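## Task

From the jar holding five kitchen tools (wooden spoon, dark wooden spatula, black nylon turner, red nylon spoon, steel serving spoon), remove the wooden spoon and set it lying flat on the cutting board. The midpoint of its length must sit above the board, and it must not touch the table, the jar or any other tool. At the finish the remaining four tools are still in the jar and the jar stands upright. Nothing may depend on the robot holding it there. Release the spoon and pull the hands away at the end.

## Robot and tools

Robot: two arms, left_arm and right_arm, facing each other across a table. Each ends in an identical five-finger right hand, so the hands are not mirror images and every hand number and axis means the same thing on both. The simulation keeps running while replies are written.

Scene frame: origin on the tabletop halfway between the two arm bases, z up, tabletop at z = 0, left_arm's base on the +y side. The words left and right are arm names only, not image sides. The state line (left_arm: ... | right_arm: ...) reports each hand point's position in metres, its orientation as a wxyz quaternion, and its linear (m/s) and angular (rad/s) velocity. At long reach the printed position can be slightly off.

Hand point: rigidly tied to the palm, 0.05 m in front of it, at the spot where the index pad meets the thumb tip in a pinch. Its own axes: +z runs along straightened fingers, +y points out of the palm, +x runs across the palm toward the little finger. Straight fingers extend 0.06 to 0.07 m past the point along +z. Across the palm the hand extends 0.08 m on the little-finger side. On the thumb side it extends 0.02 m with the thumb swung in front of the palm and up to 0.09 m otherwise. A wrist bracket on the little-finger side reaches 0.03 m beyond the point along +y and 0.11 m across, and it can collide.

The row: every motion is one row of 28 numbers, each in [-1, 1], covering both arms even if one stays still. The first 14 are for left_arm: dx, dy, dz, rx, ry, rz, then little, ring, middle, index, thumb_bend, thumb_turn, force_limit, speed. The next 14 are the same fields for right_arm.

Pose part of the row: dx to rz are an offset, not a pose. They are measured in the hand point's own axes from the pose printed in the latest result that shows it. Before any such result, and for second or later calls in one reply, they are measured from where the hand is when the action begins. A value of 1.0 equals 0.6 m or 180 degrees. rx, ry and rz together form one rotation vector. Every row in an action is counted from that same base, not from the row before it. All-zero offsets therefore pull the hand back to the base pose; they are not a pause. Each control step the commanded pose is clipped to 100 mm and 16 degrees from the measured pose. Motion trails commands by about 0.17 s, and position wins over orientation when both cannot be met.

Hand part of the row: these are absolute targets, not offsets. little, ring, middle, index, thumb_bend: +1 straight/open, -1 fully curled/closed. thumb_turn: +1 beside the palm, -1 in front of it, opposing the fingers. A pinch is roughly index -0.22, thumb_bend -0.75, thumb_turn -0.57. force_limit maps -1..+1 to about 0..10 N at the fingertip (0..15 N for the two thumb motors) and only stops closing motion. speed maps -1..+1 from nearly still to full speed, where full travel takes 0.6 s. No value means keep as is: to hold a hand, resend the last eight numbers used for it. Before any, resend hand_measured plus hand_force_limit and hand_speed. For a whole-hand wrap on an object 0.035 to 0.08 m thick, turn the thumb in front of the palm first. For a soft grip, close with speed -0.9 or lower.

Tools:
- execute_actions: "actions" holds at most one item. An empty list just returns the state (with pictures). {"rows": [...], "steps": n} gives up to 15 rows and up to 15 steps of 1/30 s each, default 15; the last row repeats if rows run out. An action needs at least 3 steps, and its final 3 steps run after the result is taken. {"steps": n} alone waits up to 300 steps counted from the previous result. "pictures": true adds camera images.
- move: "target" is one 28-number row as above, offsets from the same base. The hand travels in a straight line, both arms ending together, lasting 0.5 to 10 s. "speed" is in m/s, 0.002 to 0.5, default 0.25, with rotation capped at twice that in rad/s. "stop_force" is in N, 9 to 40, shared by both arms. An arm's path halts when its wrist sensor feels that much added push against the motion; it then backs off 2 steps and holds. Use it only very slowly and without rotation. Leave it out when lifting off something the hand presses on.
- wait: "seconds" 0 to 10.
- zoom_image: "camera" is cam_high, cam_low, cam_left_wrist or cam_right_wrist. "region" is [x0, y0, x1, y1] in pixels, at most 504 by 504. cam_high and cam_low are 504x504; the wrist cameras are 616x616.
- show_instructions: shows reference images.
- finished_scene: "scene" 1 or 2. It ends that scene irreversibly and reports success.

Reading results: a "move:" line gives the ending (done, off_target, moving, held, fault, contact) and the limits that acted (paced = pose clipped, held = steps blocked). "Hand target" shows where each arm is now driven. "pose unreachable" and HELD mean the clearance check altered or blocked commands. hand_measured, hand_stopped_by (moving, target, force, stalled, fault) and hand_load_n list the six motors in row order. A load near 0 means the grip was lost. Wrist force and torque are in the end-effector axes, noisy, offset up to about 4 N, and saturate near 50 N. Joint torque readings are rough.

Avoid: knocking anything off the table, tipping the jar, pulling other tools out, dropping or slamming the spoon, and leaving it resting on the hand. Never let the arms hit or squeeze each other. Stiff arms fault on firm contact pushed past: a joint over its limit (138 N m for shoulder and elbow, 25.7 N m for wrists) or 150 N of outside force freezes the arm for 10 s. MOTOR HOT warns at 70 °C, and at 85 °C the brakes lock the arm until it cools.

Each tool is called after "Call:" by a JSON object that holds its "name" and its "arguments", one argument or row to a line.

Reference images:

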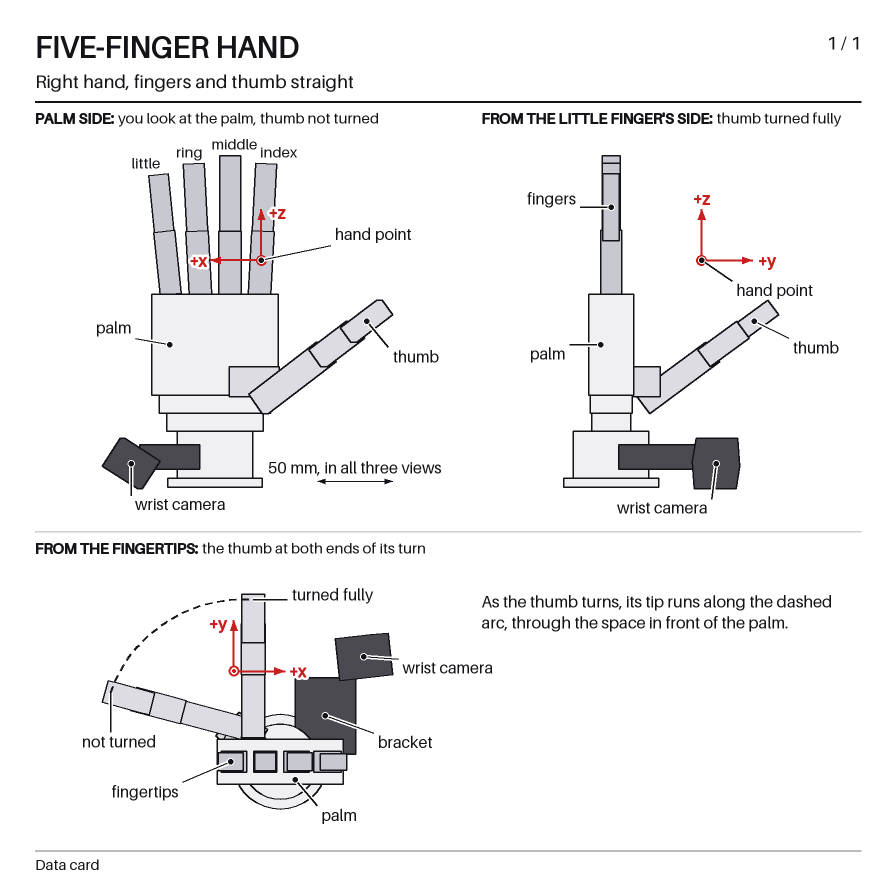

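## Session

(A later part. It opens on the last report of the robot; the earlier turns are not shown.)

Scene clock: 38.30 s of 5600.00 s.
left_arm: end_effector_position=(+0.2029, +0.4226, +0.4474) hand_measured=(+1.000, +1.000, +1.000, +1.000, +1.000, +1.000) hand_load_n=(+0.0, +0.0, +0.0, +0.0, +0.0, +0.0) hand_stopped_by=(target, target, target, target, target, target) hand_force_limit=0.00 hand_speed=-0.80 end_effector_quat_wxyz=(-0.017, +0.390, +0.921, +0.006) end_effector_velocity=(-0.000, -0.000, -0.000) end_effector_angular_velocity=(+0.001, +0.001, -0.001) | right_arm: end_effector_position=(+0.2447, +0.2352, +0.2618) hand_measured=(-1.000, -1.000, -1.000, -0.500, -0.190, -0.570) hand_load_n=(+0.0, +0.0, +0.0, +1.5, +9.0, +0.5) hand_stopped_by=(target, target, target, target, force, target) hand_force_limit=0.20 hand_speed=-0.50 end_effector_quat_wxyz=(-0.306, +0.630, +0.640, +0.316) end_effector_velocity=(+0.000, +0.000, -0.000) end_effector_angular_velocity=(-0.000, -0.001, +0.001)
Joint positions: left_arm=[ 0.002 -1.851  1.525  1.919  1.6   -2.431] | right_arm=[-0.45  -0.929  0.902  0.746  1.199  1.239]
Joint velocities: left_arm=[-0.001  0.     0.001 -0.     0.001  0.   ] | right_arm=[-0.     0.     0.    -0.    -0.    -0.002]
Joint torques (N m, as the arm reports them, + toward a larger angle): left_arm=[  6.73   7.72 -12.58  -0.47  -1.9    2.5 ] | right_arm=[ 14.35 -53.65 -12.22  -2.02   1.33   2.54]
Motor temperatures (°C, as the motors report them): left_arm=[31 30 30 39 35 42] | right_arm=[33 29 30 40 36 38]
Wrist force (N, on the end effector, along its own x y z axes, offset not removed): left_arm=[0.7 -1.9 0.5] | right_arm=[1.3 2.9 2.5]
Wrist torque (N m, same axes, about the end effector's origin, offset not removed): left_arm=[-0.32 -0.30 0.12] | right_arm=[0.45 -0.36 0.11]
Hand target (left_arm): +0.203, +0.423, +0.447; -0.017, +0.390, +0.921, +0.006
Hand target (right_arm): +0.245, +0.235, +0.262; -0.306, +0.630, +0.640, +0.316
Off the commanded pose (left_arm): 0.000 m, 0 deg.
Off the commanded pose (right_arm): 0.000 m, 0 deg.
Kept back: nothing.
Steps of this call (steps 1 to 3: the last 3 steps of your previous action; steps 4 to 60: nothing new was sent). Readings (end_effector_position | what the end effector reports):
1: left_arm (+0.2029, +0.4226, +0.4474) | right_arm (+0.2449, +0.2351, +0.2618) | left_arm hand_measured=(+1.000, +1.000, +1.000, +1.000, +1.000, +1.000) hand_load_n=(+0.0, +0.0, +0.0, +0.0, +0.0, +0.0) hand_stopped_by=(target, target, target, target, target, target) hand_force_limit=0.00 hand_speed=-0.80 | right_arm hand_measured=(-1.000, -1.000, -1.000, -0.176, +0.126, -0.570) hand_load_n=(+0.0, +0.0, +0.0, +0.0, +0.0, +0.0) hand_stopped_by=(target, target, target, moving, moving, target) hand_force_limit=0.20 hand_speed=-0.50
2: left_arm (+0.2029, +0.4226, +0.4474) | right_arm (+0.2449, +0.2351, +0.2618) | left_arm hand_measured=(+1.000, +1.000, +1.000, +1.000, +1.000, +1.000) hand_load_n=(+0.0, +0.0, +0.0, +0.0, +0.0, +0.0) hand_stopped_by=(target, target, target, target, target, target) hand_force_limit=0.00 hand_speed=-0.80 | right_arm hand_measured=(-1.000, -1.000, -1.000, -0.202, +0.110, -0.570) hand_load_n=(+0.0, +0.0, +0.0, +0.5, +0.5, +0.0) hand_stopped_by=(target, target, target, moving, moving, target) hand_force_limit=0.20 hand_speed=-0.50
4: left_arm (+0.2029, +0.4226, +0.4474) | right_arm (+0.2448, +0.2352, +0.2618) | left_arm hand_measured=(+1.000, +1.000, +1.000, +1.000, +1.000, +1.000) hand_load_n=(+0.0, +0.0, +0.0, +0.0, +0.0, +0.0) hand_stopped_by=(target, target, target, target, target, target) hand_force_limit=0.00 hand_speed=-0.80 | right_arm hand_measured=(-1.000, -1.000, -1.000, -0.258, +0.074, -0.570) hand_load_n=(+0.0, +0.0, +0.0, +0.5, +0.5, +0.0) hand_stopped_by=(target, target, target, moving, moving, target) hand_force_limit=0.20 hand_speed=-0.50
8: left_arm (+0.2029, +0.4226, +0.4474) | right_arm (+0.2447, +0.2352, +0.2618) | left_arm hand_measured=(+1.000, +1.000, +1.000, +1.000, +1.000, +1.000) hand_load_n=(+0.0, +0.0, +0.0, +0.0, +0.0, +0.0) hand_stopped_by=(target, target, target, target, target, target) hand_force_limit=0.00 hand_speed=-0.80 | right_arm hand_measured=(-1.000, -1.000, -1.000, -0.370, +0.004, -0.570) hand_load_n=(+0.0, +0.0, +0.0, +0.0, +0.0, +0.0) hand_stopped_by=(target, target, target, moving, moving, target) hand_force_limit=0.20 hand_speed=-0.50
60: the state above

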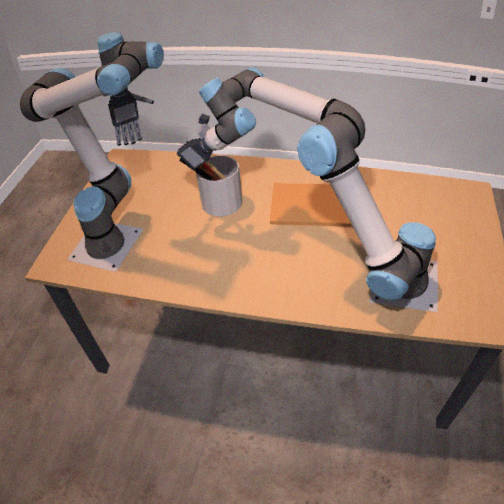

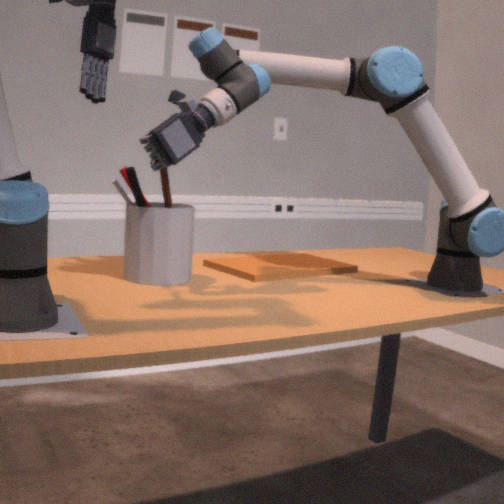

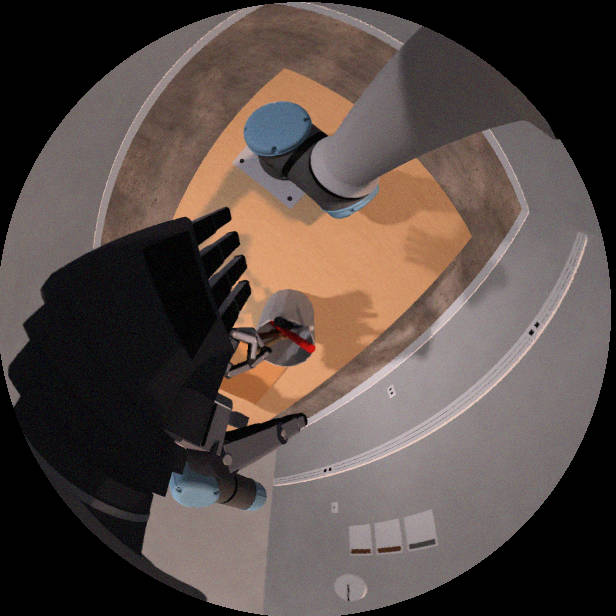

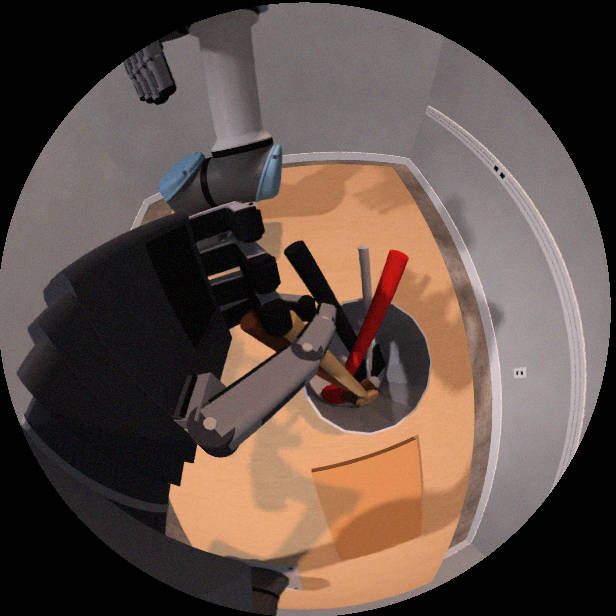

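Call:
{"name": "move", "arguments": {
  "target": [0,0,0,0,0,0,1,1,1,1,1,1,0,-0.8,0.06,0,0,0,0,0,-1,-1,-1,-0.5,-0.85,-0.57,0.2,-0.5],
  "speed": 0.03
}}

Call:
{"name": "zoom_image", "arguments": {
  "camera": "cam_right_wrist",
  "region": [108, 180, 458, 530]
}}

Call:
{"name": "zoom_image", "arguments": {
  "camera": "cam_low",
  "region": [80, 90, 260, 270]
}}

Scene clock: 40.13 s of 5600.00 s.
left_arm: end_effector_position=(+0.2029, +0.4226, +0.4474) hand_measured=(+1.000, +1.000, +1.000, +1.000, +1.000, +1.000) hand_load_n=(+0.0, +0.0, +0.0, +0.0, +0.0, +0.0) hand_stopped_by=(target, target, target, target, target, target) hand_force_limit=0.00 hand_speed=-0.80 end_effector_quat_wxyz=(-0.017, +0.390, +0.921, +0.006) end_effector_velocity=(-0.000, -0.000, +0.000) end_effector_angular_velocity=(+0.002, -0.000, -0.001) | right_arm: end_effector_position=(+0.2440, +0.2571, +0.2900) hand_measured=(-1.000, -1.000, -1.000, -0.500, -0.190, -0.570) hand_load_n=(+0.0, +0.0, +0.0, +1.5, +9.0, +0.5) hand_stopped_by=(target, target, target, target, force, target) hand_force_limit=0.20 hand_speed=-0.50 end_effector_quat_wxyz=(-0.306, +0.630, +0.640, +0.316) end_effector_velocity=(-0.000, +0.002, +0.002) end_effector_angular_velocity=(-0.002, +0.000, -0.000)
Joint positions: left_arm=[ 0.002 -1.851  1.525  1.919  1.6   -2.431] | right_arm=[-0.432 -0.852  0.699  0.867  1.212  1.252]
Joint velocities: left_arm=[-0.001  0.001 -0.     0.001  0.     0.   ] | right_arm=[ 0.002  0.009 -0.021  0.014  0.002  0.001]
Joint torques (N m, as the arm reports them, + toward a larger angle): left_arm=[  7.61   7.54 -12.65  -0.38  -2.01   2.38] | right_arm=[ 12.05 -38.52 -29.4    3.35   1.83   2.51]
Motor temperatures (°C, as the motors report them): left_arm=[31 30 30 39 35 42] | right_arm=[33 29 30 40 36 38]
Wrist force (N, on the end effector, along its own x y z axes, offset not removed): left_arm=[0.3 -1.2 0.1] | right_arm=[1.0 2.3 2.8]
Wrist torque (N m, same axes, about the end effector's origin, offset not removed): left_arm=[-0.09 -0.24 0.07] | right_arm=[0.39 -0.33 0.15]
Hand target (left_arm): +0.203, +0.423, +0.447; -0.017, +0.390, +0.921, +0.006
Hand target (right_arm): +0.244, +0.257, +0.290; -0.306, +0.630, +0.640, +0.316
Off the commanded pose (left_arm): 0.000 m, 0 deg.
Off the commanded pose (right_arm): 0.000 m, 0 deg.
Kept back: nothing.
move: done

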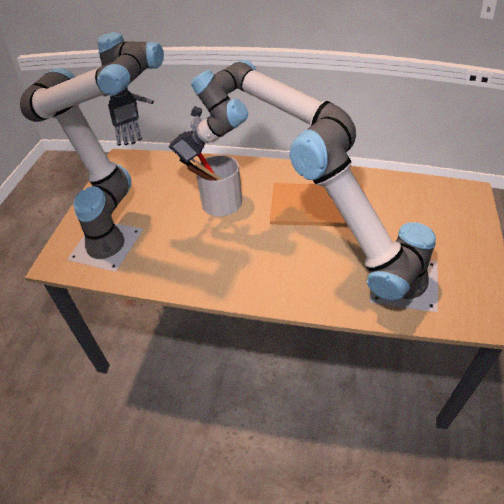

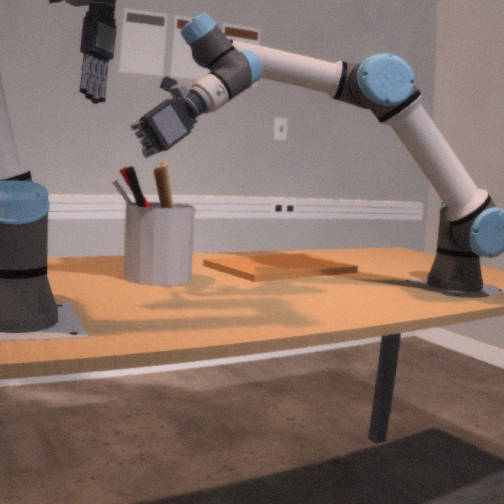

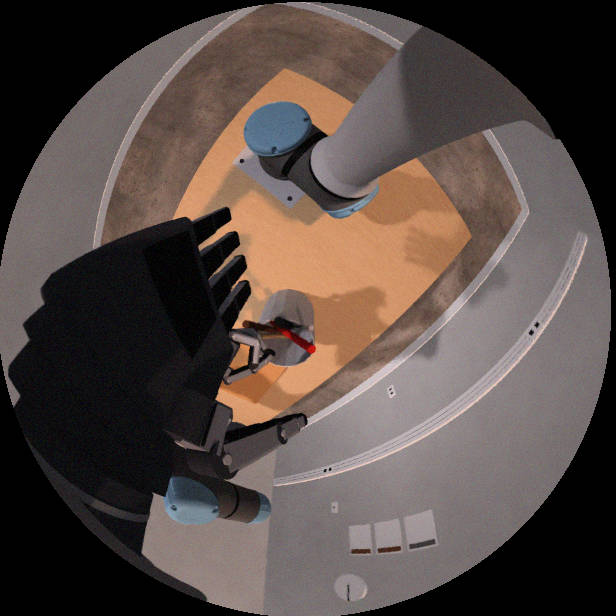

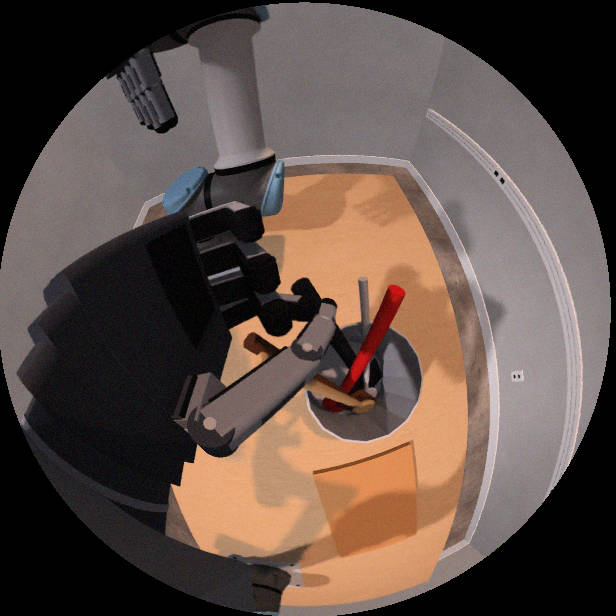

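Region (108, 180, 458, 530) of cam_right_wrist's 616x616 image, scaled by 1.440, with more detail than that image has.

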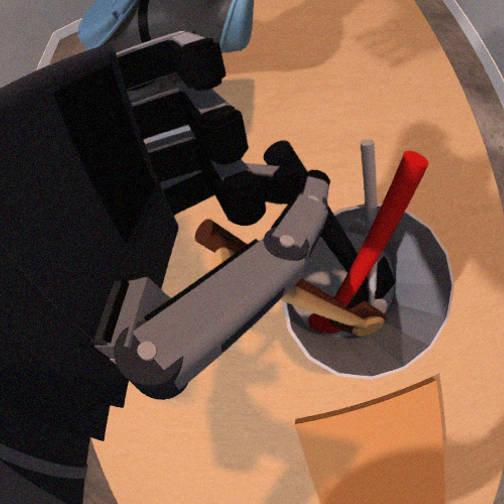

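Region (80, 90, 260, 270) of cam_low's 504x504 image, scaled by 2.800, with more detail than that image has.

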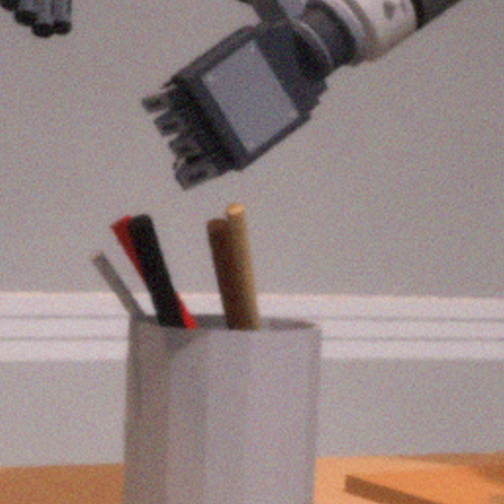

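Call:
{"name": "move", "arguments": {
  "target": [0,0,0,0,0,0,1,1,1,1,1,1,0,-0.8,0.08,0,-0.12,0,0,0,-1,-1,-1,0.3,0.3,-0.57,0.2,0],
  "speed": 0.15
}}

Call:
{"name": "zoom_image", "arguments": {
  "camera": "cam_right_wrist",
  "region": [200, 180, 450, 430]
}}

Call:
{"name": "zoom_image", "arguments": {
  "camera": "cam_left_wrist",
  "region": [200, 270, 350, 420]
}}

Call:
{"name": "zoom_image", "arguments": {
  "camera": "cam_high",
  "region": [150, 100, 290, 230]
}}

Scene clock: 41.57 s of 5600.00 s.
left_arm: end_effector_position=(+0.2029, +0.4226, +0.4474) hand_measured=(+1.000, +1.000, +1.000, +1.000, +1.000, +1.000) hand_load_n=(+0.0, +0.0, +0.0, +0.0, +0.0, +0.0) hand_stopped_by=(target, target, target, target, target, target) hand_force_limit=0.00 hand_speed=-0.80 end_effector_quat_wxyz=(-0.017, +0.390, +0.921, +0.006) end_effector_velocity=(-0.000, -0.000, -0.000) end_effector_angular_velocity=(+0.000, +0.000, -0.003) | right_arm: end_effector_position=(+0.2427, +0.2297, +0.3718) hand_measured=(-1.000, -1.000, -1.000, +0.300, +0.300, -0.570) hand_load_n=(+0.0, +0.0, +0.0, +0.0, +0.0, +0.0) hand_stopped_by=(target, target, target, target, target, target) hand_force_limit=0.20 hand_speed=0.00 end_effector_quat_wxyz=(-0.306, +0.630, +0.640, +0.316) end_effector_velocity=(-0.001, -0.000, +0.002) end_effector_angular_velocity=(-0.002, +0.001, +0.003)
Joint positions: left_arm=[ 0.002 -1.851  1.525  1.919  1.6   -2.431] | right_arm=[-0.452 -0.877  0.528  1.068  1.197  1.238]
Joint velocities: left_arm=[-0.002  0.     0.     0.     0.     0.001] | right_arm=[ 0.     0.005 -0.015  0.013 -0.002 -0.002]
Joint torques (N m, as the arm reports them, + toward a larger angle): left_arm=[  7.     7.39 -12.02  -0.45  -1.94   2.42] | right_arm=[-14.7  -36.13 -28.9    3.78  -1.9   -2.42]
Motor temperatures (°C, as the motors report them): left_arm=[31 30 30 39 35 42] | right_arm=[33 29 30 40 36 38]
Wrist force (N, on the end effector, along its own x y z axes, offset not removed): left_arm=[-0.6 -1.7 1.0] | right_arm=[1.9 2.1 0.7]
Wrist torque (N m, same axes, about the end effector's origin, offset not removed): left_arm=[-0.26 -0.19 -0.01] | right_arm=[0.38 -0.49 0.09]
Hand target (left_arm): +0.203, +0.423, +0.447; -0.017, +0.390, +0.921, +0.006
Hand target (right_arm): +0.243, +0.230, +0.372; -0.306, +0.630, +0.640, +0.316
Off the commanded pose (left_arm): 0.000 m, 0 deg.
Off the commanded pose (right_arm): 0.000 m, 0 deg.
Kept back: nothing.
move: done

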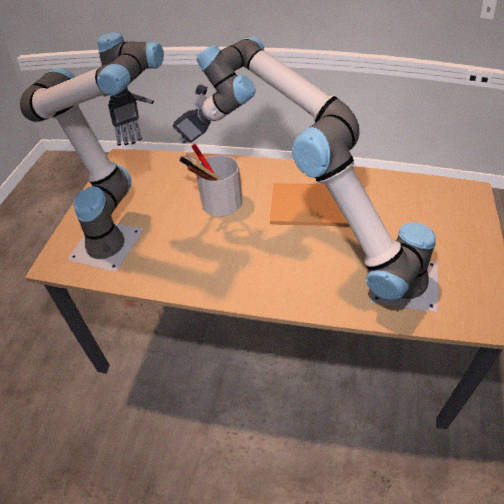

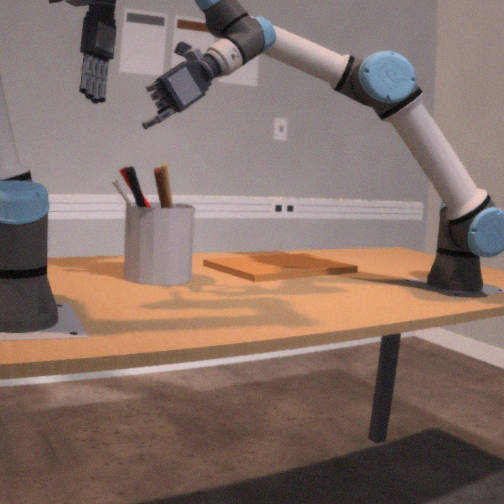

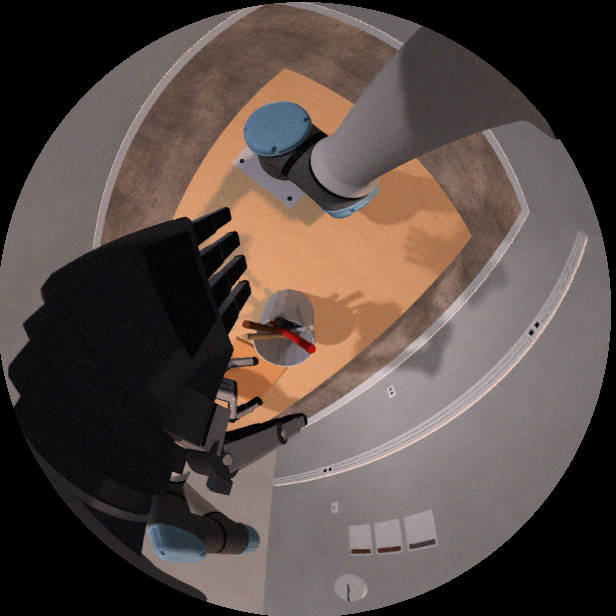

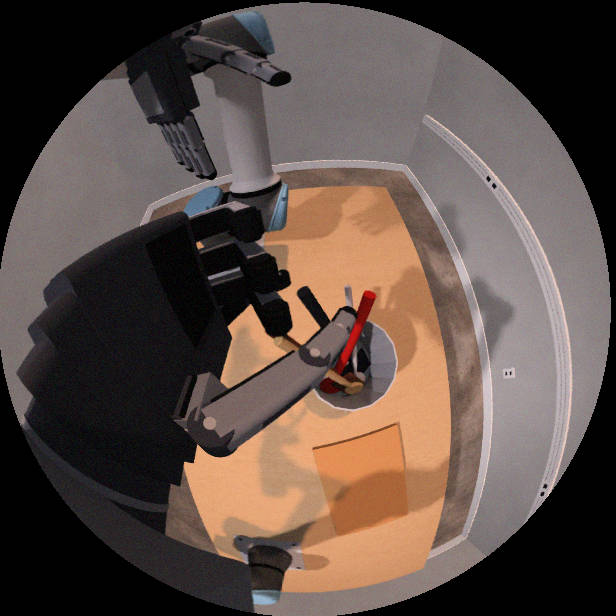

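Region (200, 180, 450, 430) of cam_right_wrist's 616x616 image, scaled by 2.016, with more detail than that image has.

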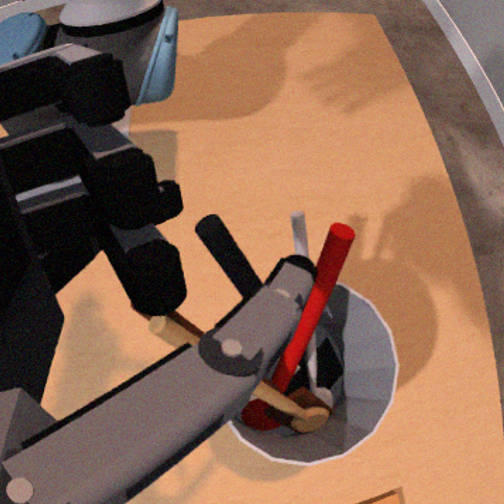

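Region (200, 270, 350, 420) of cam_left_wrist's 616x616 image, scaled by 3.360, with more detail than that image has.

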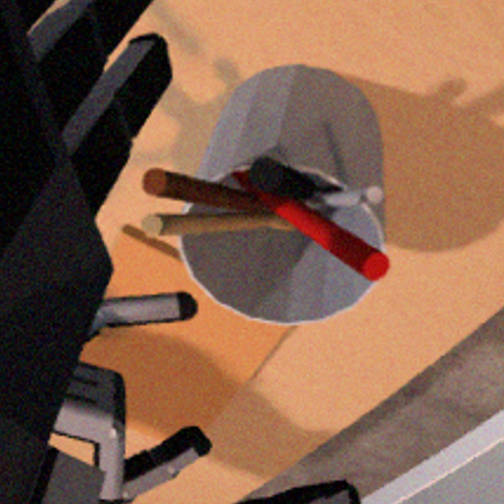

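Region (150, 100, 290, 230) of cam_high's 504x504 image, scaled by 3.600, with more detail than that image has; it fills the top 468 rows of this view, and the rest is white.

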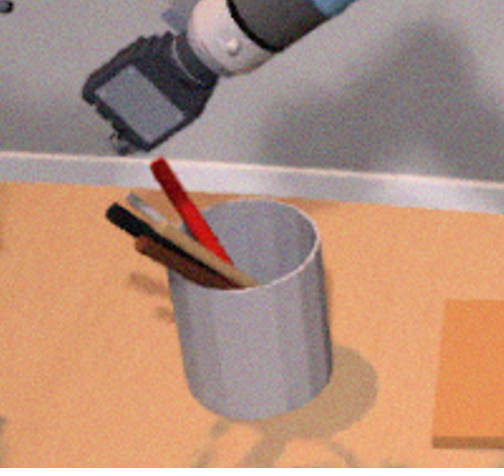

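Call:
{"name": "move", "arguments": {
  "target": [0,0,0,0,0,0,1,1,1,1,1,1,0,-0.8,0,0.1,-0.2,0,0.2,0,-1,-1,-1,0.3,0.3,-0.57,0.2,0]
}}

Call:
{"name": "move", "arguments": {
  "target": [0,0,0,0,0,0,1,1,1,1,1,1,0,-0.8,0,0,0,0.5,0,0,-1,-1,-1,0.3,0.3,-0.57,0.2,0]
}}

Scene clock: 43.77 s of 5600.00 s.
left_arm: end_effector_position=(+0.2029, +0.4226, +0.4474) hand_measured=(+1.000, +1.000, +1.000, +1.000, +1.000, +1.000) hand_load_n=(+0.0, +0.0, +0.0, +0.0, +0.0, +0.0) hand_stopped_by=(target, target, target, target, target, target) hand_force_limit=0.00 hand_speed=-0.80 end_effector_quat_wxyz=(-0.017, +0.390, +0.921, +0.006) end_effector_velocity=(+0.000, +0.000, +0.000) end_effector_angular_velocity=(-0.002, -0.001, +0.001) | right_arm: end_effector_position=(+0.3018, +0.1355, +0.4463) hand_measured=(-1.000, -1.000, -1.000, +0.300, +0.300, -0.570) hand_load_n=(+0.0, +0.0, +0.0, +0.0, +0.0, +0.0) hand_stopped_by=(target, target, target, target, target, target) hand_force_limit=0.20 hand_speed=0.00 end_effector_quat_wxyz=(-0.489, +0.502, +0.514, +0.495) end_effector_velocity=(+0.001, -0.000, +0.000) end_effector_angular_velocity=(+0.015, +0.003, -0.001)
Joint positions: left_arm=[ 0.002 -1.851  1.525  1.919  1.6   -2.431] | right_arm=[-0.745 -1.45   1.451  0.046  0.784  1.52 ]
Joint velocities: left_arm=[-0.001 -0.002 -0.    -0.    -0.001 -0.001] | right_arm=[-0.003 -0.006  0.016 -0.031 -0.002  0.018]
Joint torques (N m, as the arm reports them, + toward a larger angle): left_arm=[  7.41   7.67 -12.15  -0.4   -1.94   2.49] | right_arm=[-13.94 -36.51 -13.66  -3.83  -1.96   2.24]
Motor temperatures (°C, as the motors report them): left_arm=[31 30 30 39 35 42] | right_arm=[33 29 30 40 36 38]
Wrist force (N, on the end effector, along its own x y z axes, offset not removed): left_arm=[1.2 -1.1 -0.2] | right_arm=[0.6 2.5 1.0]
Wrist torque (N m, same axes, about the end effector's origin, offset not removed): left_arm=[-0.11 -0.44 0.14] | right_arm=[0.53 -0.18 0.07]
Hand target (left_arm): +0.203, +0.423, +0.447; -0.017, +0.390, +0.921, +0.006
Hand target (right_arm): +0.302, +0.135, +0.446; +0.489, -0.502, -0.514, -0.495
Off the commanded pose (left_arm): 0.000 m, 0 deg.
Off the commanded pose (right_arm): 0.000 m, 0 deg.
Kept back: nothing.
move: done

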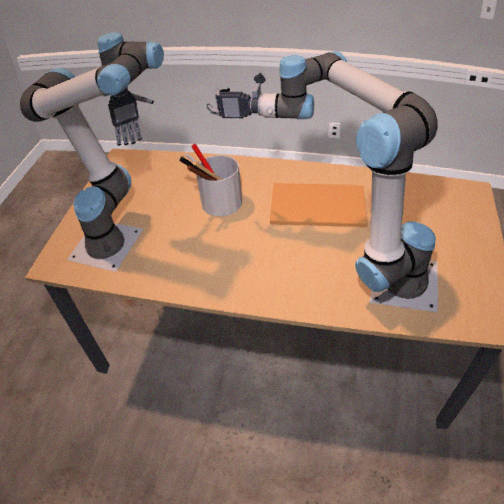

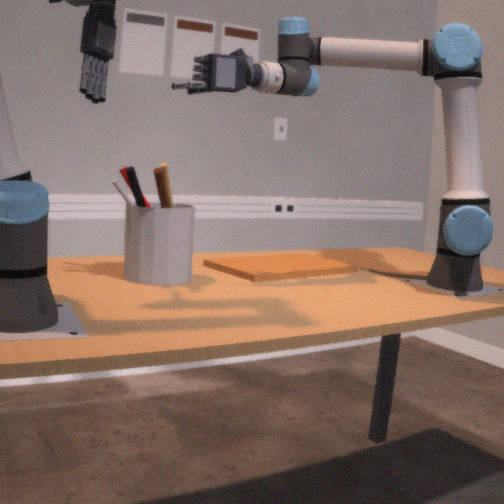

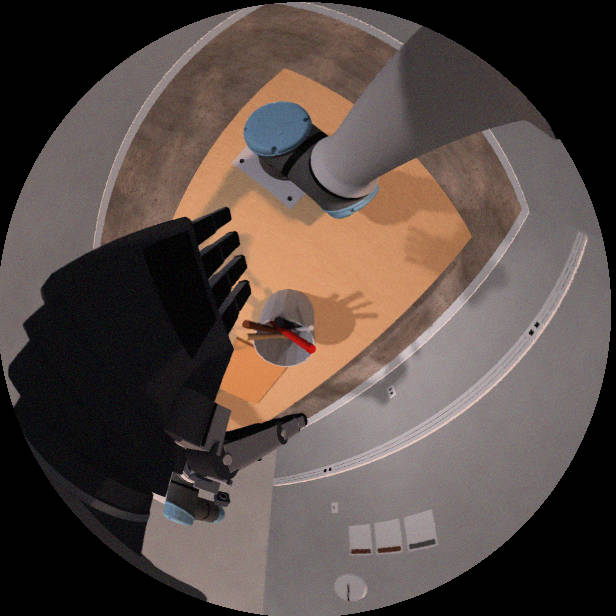

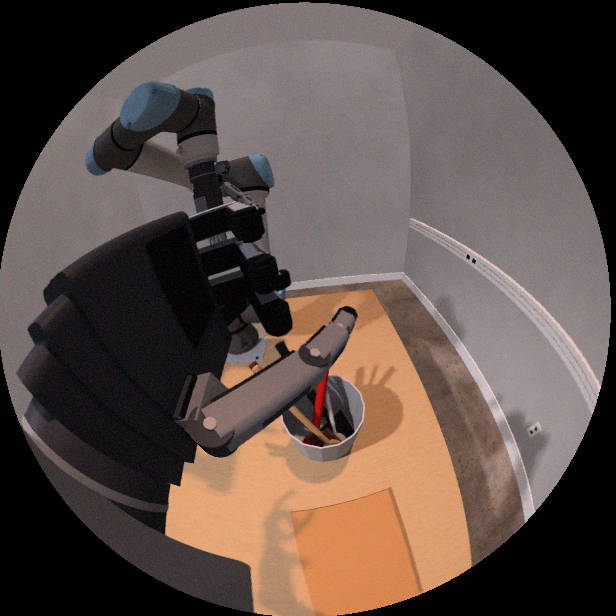

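Scene clock: 47.33 s of 5600.00 s.
left_arm: end_effector_position=(+0.2029, +0.4226, +0.4474) hand_measured=(+1.000, +1.000, +1.000, +1.000, +1.000, +1.000) hand_load_n=(+0.0, +0.0, +0.0, +0.0, +0.0, +0.0) hand_stopped_by=(target, target, target, target, target, target) hand_force_limit=0.00 hand_speed=-0.80 end_effector_quat_wxyz=(-0.017, +0.390, +0.921, +0.006) end_effector_velocity=(-0.000, +0.001, -0.000) end_effector_angular_velocity=(-0.000, +0.001, +0.002) | right_arm: end_effector_position=(+0.3008, +0.1350, +0.4455) hand_measured=(-1.000, -1.000, -1.000, +0.300, +0.300, -0.570) hand_load_n=(+0.0, +0.0, +0.0, +0.0, +0.0, +0.0) hand_stopped_by=(target, target, target, target, target, target) hand_force_limit=0.20 hand_speed=0.00 end_effector_quat_wxyz=(-0.671, +0.089, +0.728, +0.112) end_effector_velocity=(+0.001, +0.000, +0.000) end_effector_angular_velocity=(+0.015, -0.018, +0.004)
Joint positions: left_arm=[ 0.002 -1.851  1.525  1.919  1.6   -2.431] | right_arm=[-0.902 -0.57   0.037  0.411 -0.656  1.626]
Joint velocities: left_arm=[ 0.002 -0.001  0.     0.     0.001 -0.   ] | right_arm=[ 0.    -0.    -0.007 -0.015 -0.004 -0.002]
Joint torques (N m, as the arm reports them, + toward a larger angle): left_arm=[  7.22   8.17 -11.89  -0.43  -1.95   2.49] | right_arm=[ 14.14 -41.42 -27.18  -1.62  -1.87  -2.49]
Motor temperatures (°C, as the motors report them): left_arm=[31 30 30 39 35 42] | right_arm=[33 29 30 40 36 38]
Wrist force (N, on the end effector, along its own x y z axes, offset not removed): left_arm=[-0.5 -2.6 0.5] | right_arm=[0.5 2.9 2.0]
Wrist torque (N m, same axes, about the end effector's origin, offset not removed): left_arm=[-0.37 -0.21 0.00] | right_arm=[0.48 -0.36 0.01]
Hand target (left_arm): +0.203, +0.423, +0.447; -0.017, +0.390, +0.921, +0.006
Hand target (right_arm): +0.301, +0.135, +0.446; +0.670, -0.088, -0.728, -0.112
Off the commanded pose (left_arm): 0.000 m, 0 deg.
Off the commanded pose (right_arm): 0.001 m, 17 deg; orientation clipped at the last step of the last action.
elbow stopped short (right arm): the move would have taken joint 3 (elbow) straighter than the controller allows; a more bent joint 3 avoids this.
Kept back: nothing.
move: off_target (right_arm); limits=paced

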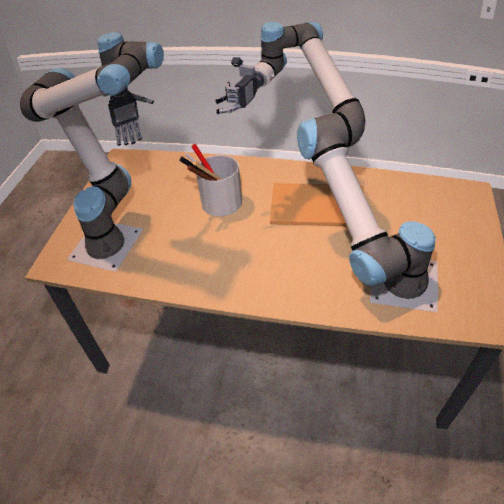

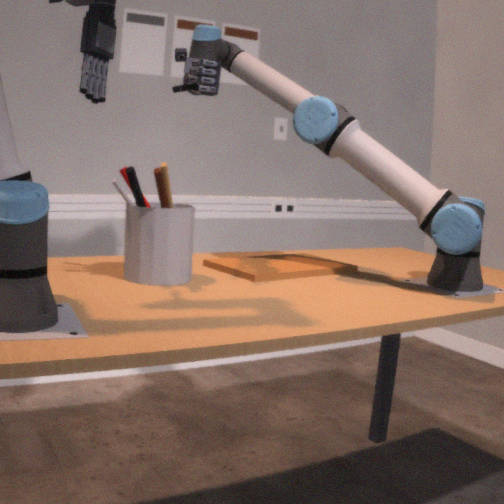

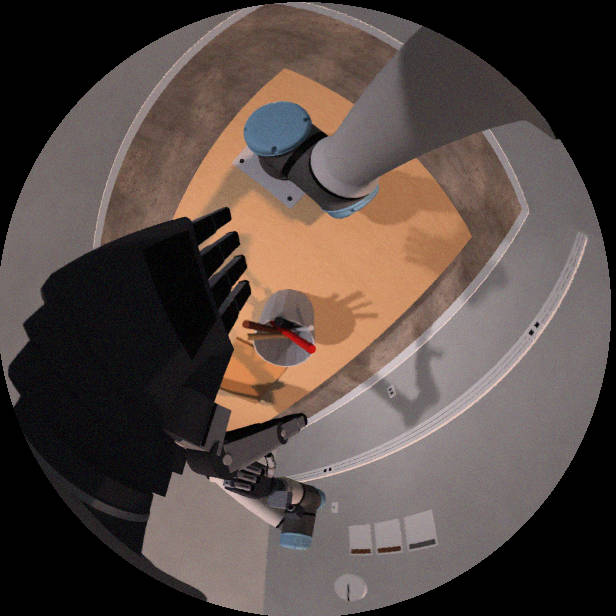

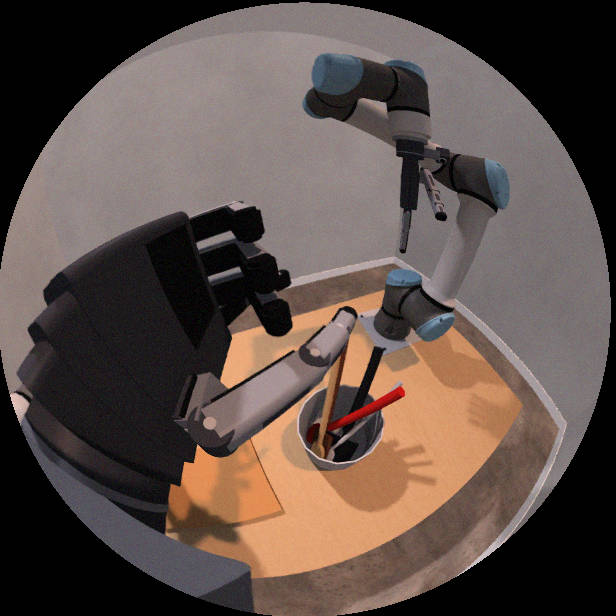

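Call:
{"name": "move", "arguments": {
  "target": [0,0,0,0,0,0,1,1,1,1,1,1,0,-0.8,-0.25,-0.03,0.07,0,0,0,-1,-1,-1,0.3,0.3,-0.57,0.2,0],
  "speed": 0.15
}}

Call:
{"name": "zoom_image", "arguments": {
  "camera": "cam_right_wrist",
  "region": [200, 230, 450, 480]
}}

Call:
{"name": "zoom_image", "arguments": {
  "camera": "cam_left_wrist",
  "region": [200, 270, 400, 470]
}}

Scene clock: 49.27 s of 5600.00 s.
left_arm: end_effector_position=(+0.2029, +0.4226, +0.4474) hand_measured=(+1.000, +1.000, +1.000, +1.000, +1.000, +1.000) hand_load_n=(+0.0, +0.0, +0.0, +0.0, +0.0, +0.0) hand_stopped_by=(target, target, target, target, target, target) hand_force_limit=0.00 hand_speed=-0.80 end_effector_quat_wxyz=(-0.017, +0.390, +0.921, +0.006) end_effector_velocity=(-0.000, -0.000, -0.000) end_effector_angular_velocity=(+0.000, +0.001, +0.001) | right_arm: end_effector_position=(+0.2680, +0.1325, +0.2924) hand_measured=(-1.000, -1.000, -1.000, +0.300, +0.300, -0.570) hand_load_n=(+0.0, +0.0, +0.0, +0.0, +0.0, +0.0) hand_stopped_by=(target, target, target, target, target, target) hand_force_limit=0.20 hand_speed=0.00 end_effector_quat_wxyz=(-0.671, +0.089, +0.727, +0.111) end_effector_velocity=(+0.000, +0.000, -0.002) end_effector_angular_velocity=(+0.000, -0.006, -0.009)
Joint positions: left_arm=[ 0.002 -1.851  1.525  1.919  1.6   -2.431] | right_arm=[-0.877 -0.847  0.957 -0.235 -0.631  1.63 ]
Joint velocities: left_arm=[ 0.001  0.001 -0.    -0.     0.001  0.   ] | right_arm=[-0.001 -0.01   0.019 -0.021  0.007  0.007]
Joint torques (N m, as the arm reports them, + toward a larger angle): left_arm=[  7.14   7.71 -11.69  -0.41  -2.     2.41] | right_arm=[-11.7  -56.69 -11.23  -1.96   1.98   2.43]
Motor temperatures (°C, as the motors report them): left_arm=[31 30 30 39 35 42] | right_arm=[33 29 30 40 36 38]
Wrist force (N, on the end effector, along its own x y z axes, offset not removed): left_arm=[-0.2 -0.6 1.4] | right_arm=[2.3 2.9 1.2]
Wrist torque (N m, same axes, about the end effector's origin, offset not removed): left_arm=[-0.12 -0.24 0.05] | right_arm=[0.47 -0.57 0.13]
Hand target (left_arm): +0.203, +0.423, +0.447; -0.017, +0.390, +0.921, +0.006
Hand target (right_arm): +0.268, +0.133, +0.292; +0.671, -0.089, -0.728, -0.112
Off the commanded pose (left_arm): 0.000 m, 0 deg.
Off the commanded pose (right_arm): 0.000 m, 0 deg.
Kept back: nothing.
move: done

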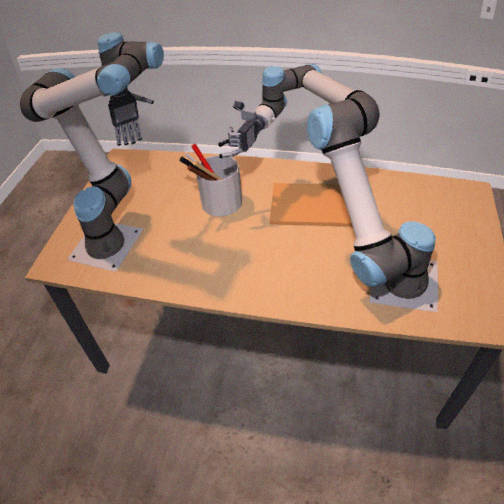

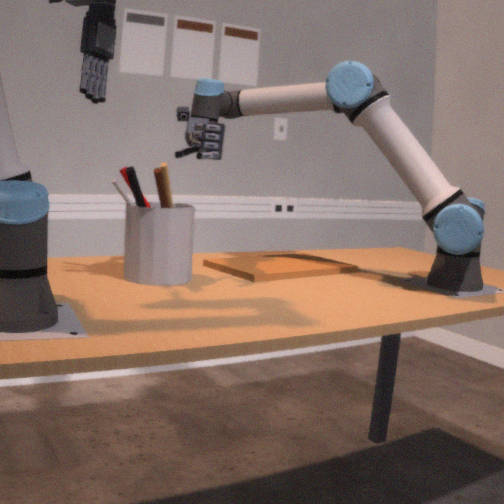

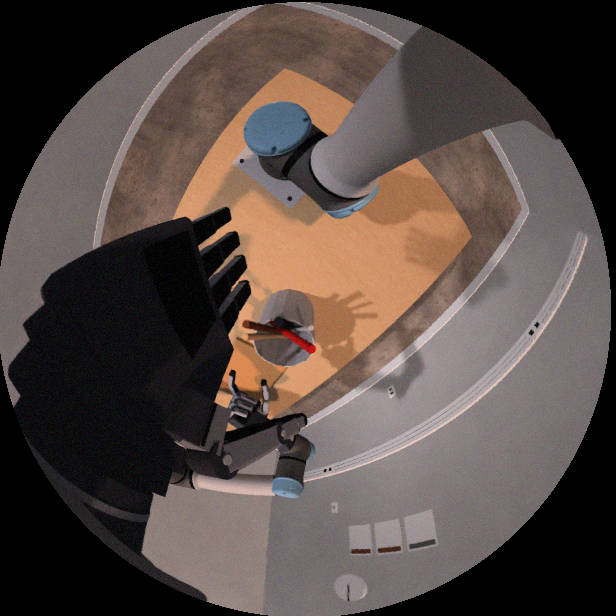

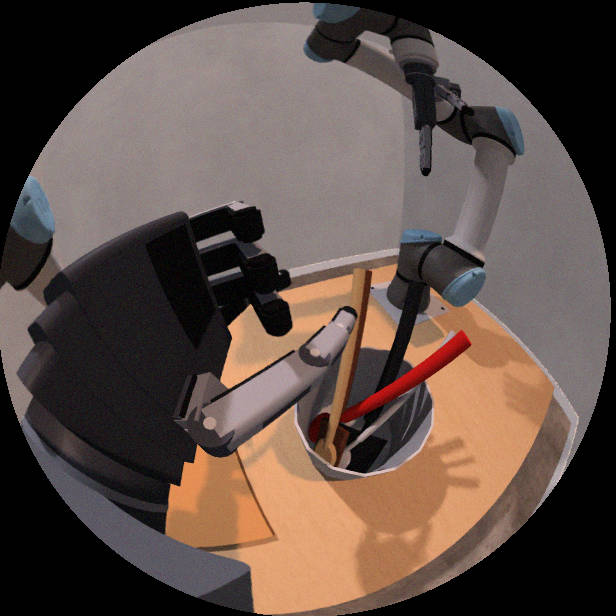

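Region (200, 230, 450, 480) of cam_right_wrist's 616x616 image, scaled by 2.016, with more detail than that image has.

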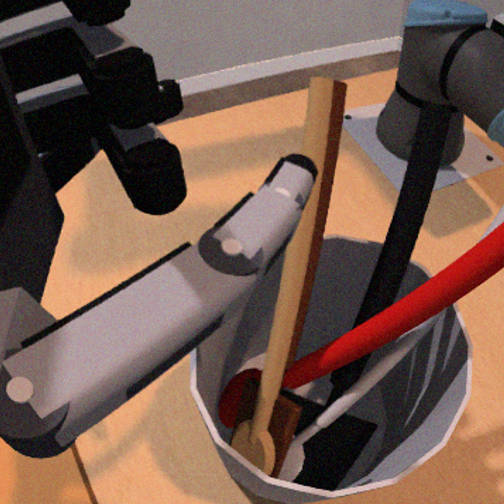

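Region (200, 270, 400, 470) of cam_left_wrist's 616x616 image, scaled by 2.520, with more detail than that image has.

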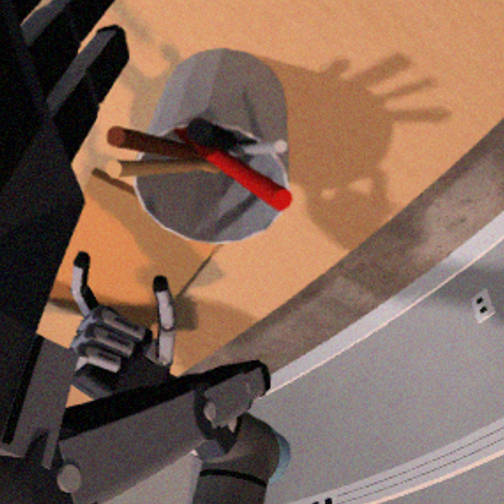

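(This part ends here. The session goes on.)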